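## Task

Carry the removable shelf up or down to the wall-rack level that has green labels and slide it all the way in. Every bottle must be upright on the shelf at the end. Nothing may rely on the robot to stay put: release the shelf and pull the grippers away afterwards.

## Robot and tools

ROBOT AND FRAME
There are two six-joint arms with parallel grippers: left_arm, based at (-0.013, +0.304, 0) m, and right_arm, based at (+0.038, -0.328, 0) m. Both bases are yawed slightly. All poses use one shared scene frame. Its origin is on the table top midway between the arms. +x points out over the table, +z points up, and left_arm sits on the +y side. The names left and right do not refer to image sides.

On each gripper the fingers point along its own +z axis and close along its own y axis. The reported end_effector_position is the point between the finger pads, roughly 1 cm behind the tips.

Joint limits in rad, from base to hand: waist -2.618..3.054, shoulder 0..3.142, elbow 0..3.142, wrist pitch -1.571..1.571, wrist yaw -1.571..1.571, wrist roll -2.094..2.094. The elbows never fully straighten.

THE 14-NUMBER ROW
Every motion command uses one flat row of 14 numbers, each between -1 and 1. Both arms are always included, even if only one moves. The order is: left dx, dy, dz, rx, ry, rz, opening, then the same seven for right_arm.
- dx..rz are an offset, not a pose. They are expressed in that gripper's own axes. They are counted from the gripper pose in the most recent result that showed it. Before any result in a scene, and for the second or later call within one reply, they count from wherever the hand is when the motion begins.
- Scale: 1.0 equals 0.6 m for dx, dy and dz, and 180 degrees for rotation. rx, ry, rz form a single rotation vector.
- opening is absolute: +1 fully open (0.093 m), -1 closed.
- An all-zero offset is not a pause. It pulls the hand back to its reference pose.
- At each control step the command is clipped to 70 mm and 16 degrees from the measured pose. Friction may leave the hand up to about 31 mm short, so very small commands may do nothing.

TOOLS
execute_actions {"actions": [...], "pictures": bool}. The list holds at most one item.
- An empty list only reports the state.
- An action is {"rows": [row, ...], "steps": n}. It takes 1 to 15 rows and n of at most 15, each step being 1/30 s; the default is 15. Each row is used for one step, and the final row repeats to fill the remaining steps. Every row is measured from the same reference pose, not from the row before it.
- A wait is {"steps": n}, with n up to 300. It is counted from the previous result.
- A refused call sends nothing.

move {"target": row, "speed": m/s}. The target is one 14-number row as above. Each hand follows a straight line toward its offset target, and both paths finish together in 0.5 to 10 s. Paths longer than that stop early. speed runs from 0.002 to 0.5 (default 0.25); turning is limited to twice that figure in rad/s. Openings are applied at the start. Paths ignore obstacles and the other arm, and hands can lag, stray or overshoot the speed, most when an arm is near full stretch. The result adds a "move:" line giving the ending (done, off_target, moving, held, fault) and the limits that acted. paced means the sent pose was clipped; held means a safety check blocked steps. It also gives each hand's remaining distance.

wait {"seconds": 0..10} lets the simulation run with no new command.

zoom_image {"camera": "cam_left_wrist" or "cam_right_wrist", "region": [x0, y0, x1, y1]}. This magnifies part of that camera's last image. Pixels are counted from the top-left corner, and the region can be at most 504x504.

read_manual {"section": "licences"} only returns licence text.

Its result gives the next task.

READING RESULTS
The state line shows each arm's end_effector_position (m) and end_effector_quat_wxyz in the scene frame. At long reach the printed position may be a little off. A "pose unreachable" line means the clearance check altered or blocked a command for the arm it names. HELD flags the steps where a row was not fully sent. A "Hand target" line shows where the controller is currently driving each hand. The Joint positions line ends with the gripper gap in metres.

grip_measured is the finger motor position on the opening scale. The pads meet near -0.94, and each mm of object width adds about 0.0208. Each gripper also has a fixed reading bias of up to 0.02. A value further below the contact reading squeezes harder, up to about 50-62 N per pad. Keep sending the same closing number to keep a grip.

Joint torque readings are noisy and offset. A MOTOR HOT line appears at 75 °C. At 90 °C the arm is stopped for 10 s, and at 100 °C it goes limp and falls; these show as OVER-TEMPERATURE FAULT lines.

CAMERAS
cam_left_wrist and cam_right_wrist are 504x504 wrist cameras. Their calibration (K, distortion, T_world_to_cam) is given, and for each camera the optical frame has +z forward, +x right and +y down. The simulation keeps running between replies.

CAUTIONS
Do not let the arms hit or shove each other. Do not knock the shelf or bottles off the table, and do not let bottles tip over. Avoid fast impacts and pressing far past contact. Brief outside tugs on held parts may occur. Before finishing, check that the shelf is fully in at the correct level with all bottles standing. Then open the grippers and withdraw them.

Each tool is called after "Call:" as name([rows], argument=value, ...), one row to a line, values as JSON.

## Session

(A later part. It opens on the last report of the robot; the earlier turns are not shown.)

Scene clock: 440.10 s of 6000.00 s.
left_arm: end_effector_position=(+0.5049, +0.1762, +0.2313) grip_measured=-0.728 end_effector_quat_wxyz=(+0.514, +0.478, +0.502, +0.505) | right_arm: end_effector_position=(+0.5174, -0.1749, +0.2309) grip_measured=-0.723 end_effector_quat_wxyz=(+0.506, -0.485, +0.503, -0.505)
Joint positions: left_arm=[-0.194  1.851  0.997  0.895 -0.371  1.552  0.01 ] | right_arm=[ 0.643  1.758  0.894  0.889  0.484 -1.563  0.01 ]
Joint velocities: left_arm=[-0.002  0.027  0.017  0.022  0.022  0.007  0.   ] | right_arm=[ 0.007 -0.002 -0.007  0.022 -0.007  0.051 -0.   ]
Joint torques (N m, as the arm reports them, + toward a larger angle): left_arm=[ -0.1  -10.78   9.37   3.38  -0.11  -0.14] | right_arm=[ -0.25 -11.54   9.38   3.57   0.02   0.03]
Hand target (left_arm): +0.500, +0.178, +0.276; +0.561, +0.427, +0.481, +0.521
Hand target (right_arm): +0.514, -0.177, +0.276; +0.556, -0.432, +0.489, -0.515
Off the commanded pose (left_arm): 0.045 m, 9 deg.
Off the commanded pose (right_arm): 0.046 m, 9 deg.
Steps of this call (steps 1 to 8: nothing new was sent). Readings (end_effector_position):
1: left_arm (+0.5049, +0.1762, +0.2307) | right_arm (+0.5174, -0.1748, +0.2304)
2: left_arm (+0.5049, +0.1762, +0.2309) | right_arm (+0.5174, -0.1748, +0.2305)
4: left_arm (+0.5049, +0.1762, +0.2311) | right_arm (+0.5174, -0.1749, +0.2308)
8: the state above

Call:
execute_actions([
  {"rows": [[0,0.078,-0.003,-0.0448,0,-0.0195,-0.87,0,-0.079,-0.003,0.0424,0,0.0252,-0.87],[0,0.08,-0.005,-0.0448,0,-0.0195,-0.87,0,-0.081,-0.005,0.0424,0,0.0252,-0.87],[0,0.082,-0.008,-0.0448,0,-0.0195,-0.87,0,-0.083,-0.008,0.0424,0,0.0252,-0.87],[0,0.084,-0.011,-0.0448,0,-0.0195,-0.87,0,-0.085,-0.011,0.0424,0,0.0252,-0.87],[0,0.086,-0.014,-0.0448,0,-0.0195,-0.87,0,-0.087,-0.014,0.0424,0,0.0252,-0.87],[0,0.088,-0.017,-0.0448,0,-0.0195,-0.87,0,-0.088,-0.017,0.0424,0,0.0252,-0.87],[0,0.089,-0.02,-0.0448,0,-0.0195,-0.87,0,-0.089,-0.02,0.0424,0,0.0252,-0.87],[0,0.09,-0.024,-0.0448,0,-0.0195,-0.87,0,-0.09,-0.024,0.0424,0,0.0252,-0.87],[0.001,0.09,-0.028,-0.0448,0,-0.0195,-0.87,0.001,-0.09,-0.028,0.0424,0,0.0252,-0.87],[0.001,0.091,-0.032,-0.0448,0,-0.0195,-0.87,0.001,-0.09,-0.032,0.0424,0,0.0252,-0.87],[0.001,0.091,-0.036,-0.0448,0,-0.0195,-0.87,0.001,-0.091,-0.036,0.0424,0,0.0252,-0.87],[0.001,0.091,-0.04,-0.0448,0,-0.0195,-0.87,0.001,-0.091,-0.04,0.0424,0,0.0252,-0.87],[0.001,0.092,-0.044,-0.0448,0,-0.0195,-0.87,0.001,-0.091,-0.044,0.0424,0,0.0252,-0.87],[0.001,0.092,-0.048,-0.0448,0,-0.0195,-0.87,0.001,-0.091,-0.048,0.0424,0,0.0252,-0.87],[0.001,0.092,-0.052,-0.0448,0,-0.0195,-0.87,0.001,-0.091,-0.052,0.0424,0,0.0252,-0.87]], "steps": 15},
], pictures=false)

Scene clock: 452.97 s of 6000.00 s.
left_arm: end_effector_position=(+0.4872, +0.1766, +0.2464) grip_measured=-0.729 end_effector_quat_wxyz=(+0.520, +0.473, +0.497, +0.508) | right_arm: end_effector_position=(+0.4987, -0.1748, +0.2472) grip_measured=-0.723 end_effector_quat_wxyz=(+0.512, -0.481, +0.498, -0.509)
Joint positions: left_arm=[-0.21   1.773  0.943  0.892 -0.384  1.557  0.01 ] | right_arm=[ 0.667  1.674  0.847  0.875  0.506 -1.574  0.01 ]
Joint velocities: left_arm=[-0.071 -0.237 -0.286  0.051 -0.095  0.037  0.001] | right_arm=[ 0.11  -0.232 -0.232  0.022  0.125  0.007 -0.001]
Joint torques (N m, as the arm reports them, + toward a larger angle): left_arm=[ -0.64 -11.09   7.78   3.28  -0.19  -0.13] | right_arm=[  0.37 -11.44   7.63   3.47   0.02   0.09]
Hand target (left_arm): +0.473, +0.178, +0.284; +0.562, +0.427, +0.481, +0.521
Hand target (right_arm): +0.486, -0.177, +0.284; +0.557, -0.431, +0.490, -0.514
Off the commanded pose (left_arm): 0.042 m, 8 deg.
Off the commanded pose (right_arm): 0.040 m, 8 deg.
Steps of this call (steps 1 to 90: nothing new was sent; then 9.37 s passed at rest; steps 91 to 105: all 15 steps of this action). Readings (end_effector_position):
91: left_arm (+0.5049, +0.1762, +0.2314) | right_arm (+0.5174, -0.1749, +0.2310)
92: left_arm (+0.5049, +0.1762, +0.2314) | right_arm (+0.5174, -0.1749, +0.2310)
94: left_arm (+0.5049, +0.1762, +0.2314) | right_arm (+0.5170, -0.1750, +0.2321)
98: left_arm (+0.5029, +0.1763, +0.2373) | right_arm (+0.5143, -0.1747, +0.2380)
105: the state above

Call:
execute_actions([
  {"rows": [[0.001,0.065,-0.025,-0.038,0,-0.0165,-0.87,0.001,-0.062,-0.023,0.0355,0,0.021,-0.87],[0.001,0.063,-0.029,-0.037,0,-0.016,-0.87,0.001,-0.06,-0.027,0.0345,0,0.0205,-0.87],[0.001,0.061,-0.034,-0.036,0,-0.0156,-0.87,0.001,-0.058,-0.032,0.0336,0,0.02,-0.87],[0.001,0.06,-0.039,-0.035,0,-0.0152,-0.87,0.001,-0.057,-0.037,0.0327,0,0.0194,-0.87],[0.001,0.059,-0.044,-0.034,0,-0.0148,-0.87,0.001,-0.056,-0.042,0.0318,0,0.0188,-0.87],[0.002,0.058,-0.05,-0.033,0,-0.0143,-0.87,0.002,-0.055,-0.048,0.0309,0,0.0183,-0.87],[0.002,0.057,-0.055,-0.032,0,-0.0139,-0.87,0.002,-0.054,-0.053,0.03,0,0.0178,-0.87],[0.002,0.056,-0.06,-0.031,0,-0.0135,-0.87,0.002,-0.053,-0.058,0.029,0,0.0172,-0.87],[0.002,0.055,-0.066,-0.03,0,-0.013,-0.87,0.002,-0.052,-0.064,0.0282,0,0.0167,-0.87],[0.002,0.055,-0.071,-0.03,0,-0.013,-0.87,0.002,-0.052,-0.069,0.0282,0,0.0167,-0.87],[0.003,0.055,-0.077,-0.03,0,-0.013,-0.87,0.003,-0.052,-0.075,0.0282,0,0.0167,-0.87],[0.003,0.055,-0.082,-0.03,0,-0.013,-0.87,0.003,-0.052,-0.08,0.0282,0,0.0167,-0.87],[0.003,0.056,-0.087,-0.03,0,-0.013,-0.87,0.003,-0.053,-0.085,0.0282,0,0.0167,-0.87],[0.003,0.056,-0.093,-0.03,0,-0.013,-0.87,0.003,-0.053,-0.091,0.0282,0,0.0167,-0.87],[0.003,0.056,-0.098,-0.03,0,-0.013,-0.87,0.003,-0.053,-0.096,0.0282,0,0.0167,-0.87]], "steps": 15},
], pictures=false)

Scene clock: 461.80 s of 6000.00 s.
left_arm: end_effector_position=(+0.4425, +0.1769, +0.2418) grip_measured=-0.728 end_effector_quat_wxyz=(+0.516, +0.477, +0.501, +0.504) | right_arm: end_effector_position=(+0.4545, -0.1742, +0.2428) grip_measured=-0.723 end_effector_quat_wxyz=(+0.509, -0.486, +0.500, -0.505)
Joint positions: left_arm=[-0.26   1.628  0.772  0.901 -0.434  1.554  0.01 ] | right_arm=[ 0.738  1.534  0.696  0.872  0.572 -1.572  0.01 ]
Joint velocities: left_arm=[-0.12  -0.33  -0.325  0.125 -0.139  0.007  0.002] | right_arm=[ 0.173 -0.325 -0.281 -0.066  0.242  0.007 -0.   ]
Joint torques (N m, as the arm reports them, + toward a larger angle): left_arm=[-0.7  -9.34  7.65  3.16 -0.02  0.03] | right_arm=[  0.21 -10.     7.47   3.38  -0.05  -0.12]
Hand target (left_arm): +0.429, +0.178, +0.276; +0.552, +0.438, +0.484, +0.518
Hand target (right_arm): +0.442, -0.177, +0.275; +0.545, -0.445, +0.490, -0.514
Off the commanded pose (left_arm): 0.038 m, 7 deg.
Off the commanded pose (right_arm): 0.037 m, 7 deg.
Steps of this call (steps 1 to 90: nothing new was sent; then 5.33 s passed at rest; steps 91 to 105: all 15 steps of this action). Readings (end_effector_position):
91: left_arm (+0.4826, +0.1767, +0.2459) | right_arm (+0.4942, -0.1749, +0.2466)
92: left_arm (+0.4816, +0.1766, +0.2451) | right_arm (+0.4933, -0.1748, +0.2462)
94: left_arm (+0.4776, +0.1766, +0.2431) | right_arm (+0.4893, -0.1747, +0.2439)
98: left_arm (+0.4657, +0.1766, +0.2398) | right_arm (+0.4774, -0.1744, +0.2411)
105: the state above

Call:
execute_actions([
  {"rows": [[0.001,0.058,-0.027,-0.0343,0,-0.016,-0.87,0.002,-0.056,-0.026,0.031,0,0.0197,-0.87],[0.001,0.058,-0.031,-0.034,0,-0.0158,-0.87,0.002,-0.056,-0.03,0.0307,0,0.0195,-0.87],[0.001,0.058,-0.035,-0.0336,0,-0.0157,-0.87,0.002,-0.056,-0.034,0.0303,0,0.0193,-0.87],[0.002,0.058,-0.039,-0.0332,0,-0.0156,-0.87,0.003,-0.055,-0.038,0.03,0,0.0191,-0.87],[0.002,0.058,-0.043,-0.0328,0,-0.0154,-0.87,0.003,-0.055,-0.042,0.0296,0,0.0189,-0.87],[0.002,0.057,-0.047,-0.0324,0,-0.0153,-0.87,0.003,-0.055,-0.046,0.0293,0,0.0187,-0.87],[0.002,0.057,-0.051,-0.032,0,-0.0152,-0.87,0.003,-0.055,-0.05,0.029,0,0.0185,-0.87],[0.002,0.057,-0.054,-0.0317,0,-0.015,-0.87,0.003,-0.054,-0.054,0.0286,0,0.0183,-0.87],[0.002,0.057,-0.057,-0.0313,0,-0.0149,-0.87,0.003,-0.054,-0.057,0.0283,0,0.0181,-0.87],[0.002,0.057,-0.06,-0.031,0,-0.0148,-0.87,0.003,-0.054,-0.06,0.028,0,0.018,-0.87],[0.002,0.057,-0.062,-0.031,0,-0.0148,-0.87,0.003,-0.054,-0.062,0.028,0,0.018,-0.87]], "steps": 15},
])

Scene clock: 469.90 s of 6000.00 s.
left_arm: end_effector_position=(+0.4123, +0.1750, +0.2458) grip_measured=-0.729 end_effector_quat_wxyz=(+0.520, +0.476, +0.499, +0.504) | right_arm: end_effector_position=(+0.4227, -0.1762, +0.2471) grip_measured=-0.723 end_effector_quat_wxyz=(+0.509, -0.483, +0.500, -0.508)
Joint positions: left_arm=[-0.307  1.521  0.676  0.901 -0.476  1.556  0.01 ] | right_arm=[ 0.799  1.417  0.608  0.851  0.64  -1.577  0.01 ]
Joint velocities: left_arm=[-0.017 -0.027 -0.007  0.037 -0.007 -0.037  0.001] | right_arm=[ 0.012 -0.037 -0.012 -0.081  0.066 -0.066 -0.   ]
Joint torques (N m, as the arm reports them, + toward a larger angle): left_arm=[-0.27 -8.72  7.42  2.98 -0.15 -0.03] | right_arm=[ 0.23 -8.47  7.69  3.23 -0.01 -0.09]
Hand target (left_arm): +0.404, +0.178, +0.274; +0.551, +0.441, +0.488, +0.514
Hand target (right_arm): +0.416, -0.177, +0.274; +0.544, -0.449, +0.492, -0.511
Off the commanded pose (left_arm): 0.030 m, 6 deg.
Off the commanded pose (right_arm): 0.028 m, 6 deg.
Steps of this call (steps 1 to 90: nothing new was sent; then 4.60 s passed at rest; steps 91 to 105: all 15 steps of this action). Readings (end_effector_position):
91: left_arm (+0.4364, +0.1769, +0.2436) | right_arm (+0.4484, -0.1741, +0.2443)
92: left_arm (+0.4357, +0.1770, +0.2431) | right_arm (+0.4475, -0.1742, +0.2444)
94: left_arm (+0.4317, +0.1770, +0.2425) | right_arm (+0.4437, -0.1741, +0.2436)
98: left_arm (+0.4220, +0.1755, +0.2430) | right_arm (+0.4332, -0.1756, +0.2442)
105: the state above
camera_calibration (this result's frames):
cam_left_wrist: T_world_to_cam=[[0.0453788, -0.0361793, -0.998314, 0.233738], [-0.435583, 0.898624, -0.0523661, 0.0752878], [0.899004, 0.437225, 0.0250193, -0.369263], [0, 0, 0, 1]] pos_world=[0.354156, 0.102252, 0.246525]
cam_right_wrist: T_world_to_cam=[[-0.0475617, 0.00859087, 0.998831, -0.227736], [-0.444621, -0.895617, -0.0134685, 0.0732808], [0.894455, -0.444742, 0.0464167, -0.386184], [0, 0, 0, 1]] pos_world=[0.367175, -0.104164, 0.246382]

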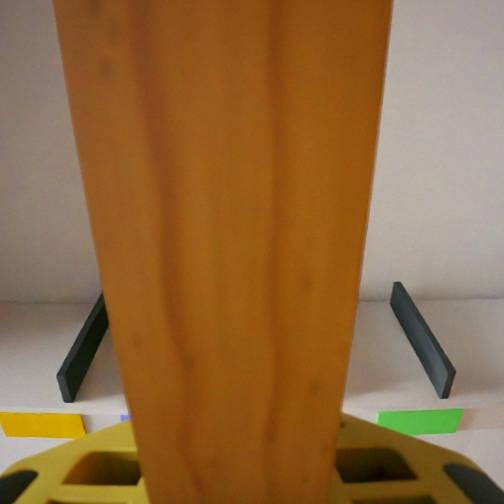

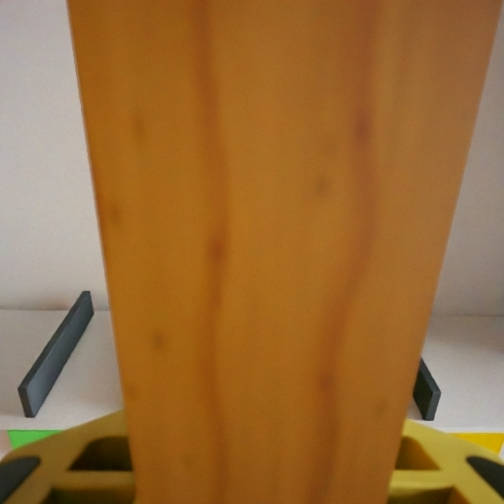

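Call:
execute_actions([
  {"rows": [[0.004,0.046,-0.011,-0.0274,0,-0.0141,-0.87,0.001,-0.043,-0.008,0.0246,0,0.0184,-0.87],[0.004,0.043,-0.011,-0.0272,0,-0.014,-0.87,0.001,-0.041,-0.008,0.0244,0,0.0183,-0.87],[0.005,0.04,-0.011,-0.027,0,-0.0139,-0.87,0,-0.038,-0.008,0.0243,0,0.0182,-0.87],[0.005,0.037,-0.011,-0.0269,0,-0.0139,-0.87,0,-0.035,-0.007,0.0241,0,0.0181,-0.87],[0.006,0.034,-0.011,-0.0267,0,-0.0138,-0.87,0,-0.031,-0.007,0.024,0,0.018,-0.87],[0.006,0.03,-0.01,-0.0266,0,-0.0137,-0.87,-0.001,-0.028,-0.007,0.0239,0,0.0179,-0.87],[0.007,0.027,-0.01,-0.0264,0,-0.0136,-0.87,-0.001,-0.025,-0.007,0.0237,0,0.0178,-0.87],[0.007,0.024,-0.01,-0.0263,0,-0.0135,-0.87,-0.002,-0.021,-0.007,0.0236,0,0.0177,-0.87],[0.008,0.021,-0.01,-0.0261,0,-0.0135,-0.87,-0.002,-0.018,-0.006,0.0235,0,0.0176,-0.87],[0.008,0.017,-0.01,-0.026,0,-0.0134,-0.87,-0.002,-0.015,-0.006,0.0233,0,0.0175,-0.87],[0.009,0.014,-0.01,-0.0258,0,-0.0133,-0.87,-0.003,-0.012,-0.006,0.0232,0,0.0174,-0.87],[0.009,0.011,-0.009,-0.0257,0,-0.0132,-0.87,-0.003,-0.008,-0.006,0.0231,0,0.0173,-0.87],[0.01,0.008,-0.009,-0.0255,0,-0.0131,-0.87,-0.004,-0.005,-0.006,0.0229,0,0.0172,-0.87],[0.01,0.004,-0.009,-0.0254,0,-0.0131,-0.87,-0.004,-0.002,-0.006,0.0228,0,0.0171,-0.87],[0.011,0.001,-0.009,-0.0252,0,-0.013,-0.87,-0.0045,0.0015,-0.0055,0.0227,0,0.017,-0.87]], "steps": 15},
], pictures=false)

Scene clock: 481.17 s of 6000.00 s.
left_arm: end_effector_position=(+0.4074, +0.1781, +0.2298) grip_measured=-0.728 end_effector_quat_wxyz=(+0.515, +0.479, +0.503, +0.503) | right_arm: end_effector_position=(+0.4205, -0.1725, +0.2299) grip_measured=-0.723 end_effector_quat_wxyz=(+0.508, -0.488, +0.501, -0.503)
Joint positions: left_arm=[-0.307  1.536  0.627  0.95  -0.48   1.554  0.01 ] | right_arm=[ 0.811  1.457  0.572  0.912  0.644 -1.569  0.01 ]
Joint velocities: left_arm=[ 0.007  0.168 -0.1    0.198  0.037 -0.007 -0.001] | right_arm=[ 0.007  0.183 -0.11   0.227  0.007  0.022  0.   ]
Joint torques (N m, as the arm reports them, + toward a larger angle): left_arm=[ 0.75 -6.17  6.9   3.17  0.03 -0.05] | right_arm=[-0.11 -5.93  7.18  3.28  0.08 -0.11]
Hand target (left_arm): +0.406, +0.182, +0.246; +0.546, +0.447, +0.490, +0.511
Hand target (right_arm): +0.419, -0.174, +0.246; +0.537, -0.453, +0.497, -0.509
Off the commanded pose (left_arm): 0.016 m, 6 deg.
Off the commanded pose (right_arm): 0.016 m, 6 deg.
Steps of this call (steps 1 to 90: nothing new was sent; then 7.77 s passed at rest; steps 91 to 105: all 15 steps of this action). Readings (end_effector_position):
91: left_arm (+0.4122, +0.1751, +0.2458) | right_arm (+0.4226, -0.1763, +0.2468)
92: left_arm (+0.4122, +0.1751, +0.2458) | right_arm (+0.4226, -0.1763, +0.2467)
94: left_arm (+0.4120, +0.1752, +0.2453) | right_arm (+0.4226, -0.1764, +0.2467)
98: left_arm (+0.4098, +0.1763, +0.2407) | right_arm (+0.4204, -0.1753, +0.2427)
105: the state above

Call:
execute_actions([
  {"rows": [[0.005,0.025,0,-0.0295,0,-0.0152,-0.87,0.0015,-0.025,-0.001,0.0265,0,0.0199,-0.87],[0.005,0.022,0,-0.0295,0,-0.0152,-0.87,0.0015,-0.022,-0.001,0.0265,0,0.0199,-0.87],[0.005,0.019,0,-0.0295,0,-0.0152,-0.87,0.0015,-0.019,-0.001,0.0265,0,0.0199,-0.87],[0.005,0.016,0,-0.0295,0,-0.0152,-0.87,0.0015,-0.016,-0.001,0.0265,0,0.0199,-0.87],[0.005,0.012,0.001,-0.0295,0,-0.0152,-0.87,0.0015,-0.012,-0.001,0.0265,0,0.0199,-0.87],[0.005,0.009,0.001,-0.0295,0,-0.0152,-0.87,0.0015,-0.009,-0.001,0.0265,0,0.0199,-0.87],[0.004,0.006,0.001,-0.0295,0,-0.0152,-0.87,0.0015,-0.006,0,0.0265,0,0.0199,-0.87],[0.004,0.002,0.001,-0.0295,0,-0.0152,-0.87,0.0015,-0.002,0,0.0265,0,0.0199,-0.87],[0.004,-0.001,0.001,-0.0295,0,-0.0152,-0.87,0.0015,0.001,0,0.0265,0,0.0199,-0.87],[0.004,-0.004,0.001,-0.0295,0,-0.0152,-0.87,0.0015,0.004,0,0.0265,0,0.0199,-0.87],[0.004,-0.007,0.002,-0.0295,0,-0.0152,-0.87,0.0015,0.007,0,0.0265,0,0.0199,-0.87],[0.004,-0.01,0.002,-0.0295,0,-0.0152,-0.87,0.0015,0.01,0,0.0265,0,0.0199,-0.87],[0.004,-0.013,0.002,-0.0295,0,-0.0152,-0.87,0.0015,0.013,0,0.0265,0,0.0199,-0.87],[0.004,-0.016,0.002,-0.0295,0,-0.0152,-0.87,0.0015,0.016,0,0.0265,0,0.0199,-0.87],[0.004,-0.018,0.002,-0.0295,0,-0.0152,-0.87,0.0015,0.018,0,0.0265,0,0.0199,-0.87]], "steps": 15},
], pictures=false)

Call:
execute_actions([
  {"steps": 8},
])

Scene clock: 491.93 s of 6000.00 s.
left_arm: end_effector_position=(+0.4092, +0.1773, +0.1983) grip_measured=-0.728 end_effector_quat_wxyz=(+0.511, +0.483, +0.506, +0.500) | right_arm: end_effector_position=(+0.4214, -0.1723, +0.1978) grip_measured=-0.723 end_effector_quat_wxyz=(+0.504, -0.490, +0.506, -0.500)
Joint positions: left_arm=[-0.307  1.641  0.581  1.085 -0.48   1.548  0.01 ] | right_arm=[ 0.811  1.561  0.517  1.053  0.646 -1.557  0.01 ]
Joint velocities: left_arm=[-0.007  0.193 -0.071  0.227  0.037 -0.066  0.001] | right_arm=[-0.002  0.193 -0.066  0.256 -0.022  0.022 -0.   ]
Joint torques (N m, as the arm reports them, + toward a larger angle): left_arm=[ 0.57 -6.59  6.67  3.25  0.05 -0.02] | right_arm=[-0.51 -6.73  6.43  3.41 -0.02 -0.11]
Hand target (left_arm): +0.407, +0.181, +0.219; +0.546, +0.446, +0.492, +0.511
Hand target (right_arm): +0.420, -0.174, +0.218; +0.541, -0.453, +0.498, -0.505
Off the commanded pose (left_arm): 0.021 m, 7 deg.
Off the commanded pose (right_arm): 0.021 m, 7 deg.
Steps of this call (steps 1 to 90: nothing new was sent; then 7.27 s passed at rest; steps 91 to 105: all 15 steps of this action). Readings (end_effector_position):
91: left_arm (+0.4074, +0.1782, +0.2257) | right_arm (+0.4208, -0.1724, +0.2256)
92: left_arm (+0.4075, +0.1782, +0.2259) | right_arm (+0.4207, -0.1724, +0.2254)
94: left_arm (+0.4081, +0.1779, +0.2256) | right_arm (+0.4206, -0.1726, +0.2244)
98: left_arm (+0.4085, +0.1776, +0.2161) | right_arm (+0.4209, -0.1726, +0.2152)
105: the state above

Scene clock: 492.20 s of 6000.00 s.
left_arm: end_effector_position=(+0.4092, +0.1773, +0.1973) grip_measured=-0.728 end_effector_quat_wxyz=(+0.514, +0.480, +0.504, +0.501) | right_arm: end_effector_position=(+0.4213, -0.1723, +0.1967) grip_measured=-0.723 end_effector_quat_wxyz=(+0.506, -0.488, +0.504, -0.501)
Joint positions: left_arm=[-0.307  1.653  0.576  1.113 -0.48   1.55   0.01 ] | right_arm=[ 0.811  1.574  0.511  1.082  0.646 -1.56   0.01 ]
Joint velocities: left_arm=[-0.002  0.002 -0.017  0.095  0.007  0.095 -0.001] | right_arm=[-0.007  0.007 -0.017 -0.007 -0.051 -0.037  0.   ]
Joint torques (N m, as the arm reports them, + toward a larger angle): left_arm=[ 0.56 -6.52  6.53  3.28  0.02 -0.09] | right_arm=[-0.52 -6.78  6.42  3.46 -0.03 -0.05]
Hand target (left_arm): +0.407, +0.181, +0.219; +0.546, +0.446, +0.492, +0.511
Hand target (right_arm): +0.420, -0.174, +0.218; +0.541, -0.453, +0.498, -0.505
Off the commanded pose (left_arm): 0.022 m, 6 deg.
Off the commanded pose (right_arm): 0.022 m, 6 deg.
Steps of this call (steps 1 to 8: nothing new was sent). Readings (end_effector_position):
1: left_arm (+0.4093, +0.1772, +0.1967) | right_arm (+0.4214, -0.1723, +0.1964)
2: left_arm (+0.4093, +0.1772, +0.1956) | right_arm (+0.4214, -0.1722, +0.1951)
4: left_arm (+0.4093, +0.1773, +0.1951) | right_arm (+0.4214, -0.1723, +0.1946)
8: the state above
camera_calibration (this result's frames):
cam_left_wrist: T_world_to_cam=[[0.0285011, -0.0340784, -0.999013, 0.192168], [-0.439927, 0.896996, -0.0431492, 0.0696476], [0.897581, 0.440723, 0.0105733, -0.363476], [0, 0, 0, 1]] pos_world=[0.351412, 0.104267, 0.198826]
cam_right_wrist: T_world_to_cam=[[-0.0298359, 0.00481937, 0.999543, -0.185727], [-0.43967, -0.898116, -0.00879362, 0.0720365], [0.897664, -0.439732, 0.028915, -0.377913], [0, 0, 0, 1]] pos_world=[0.36537, -0.100588, 0.197203]

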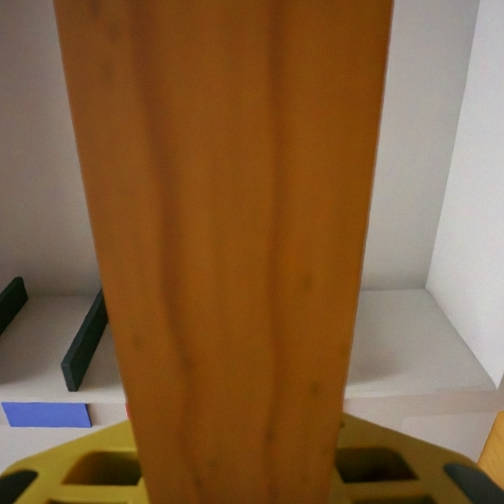

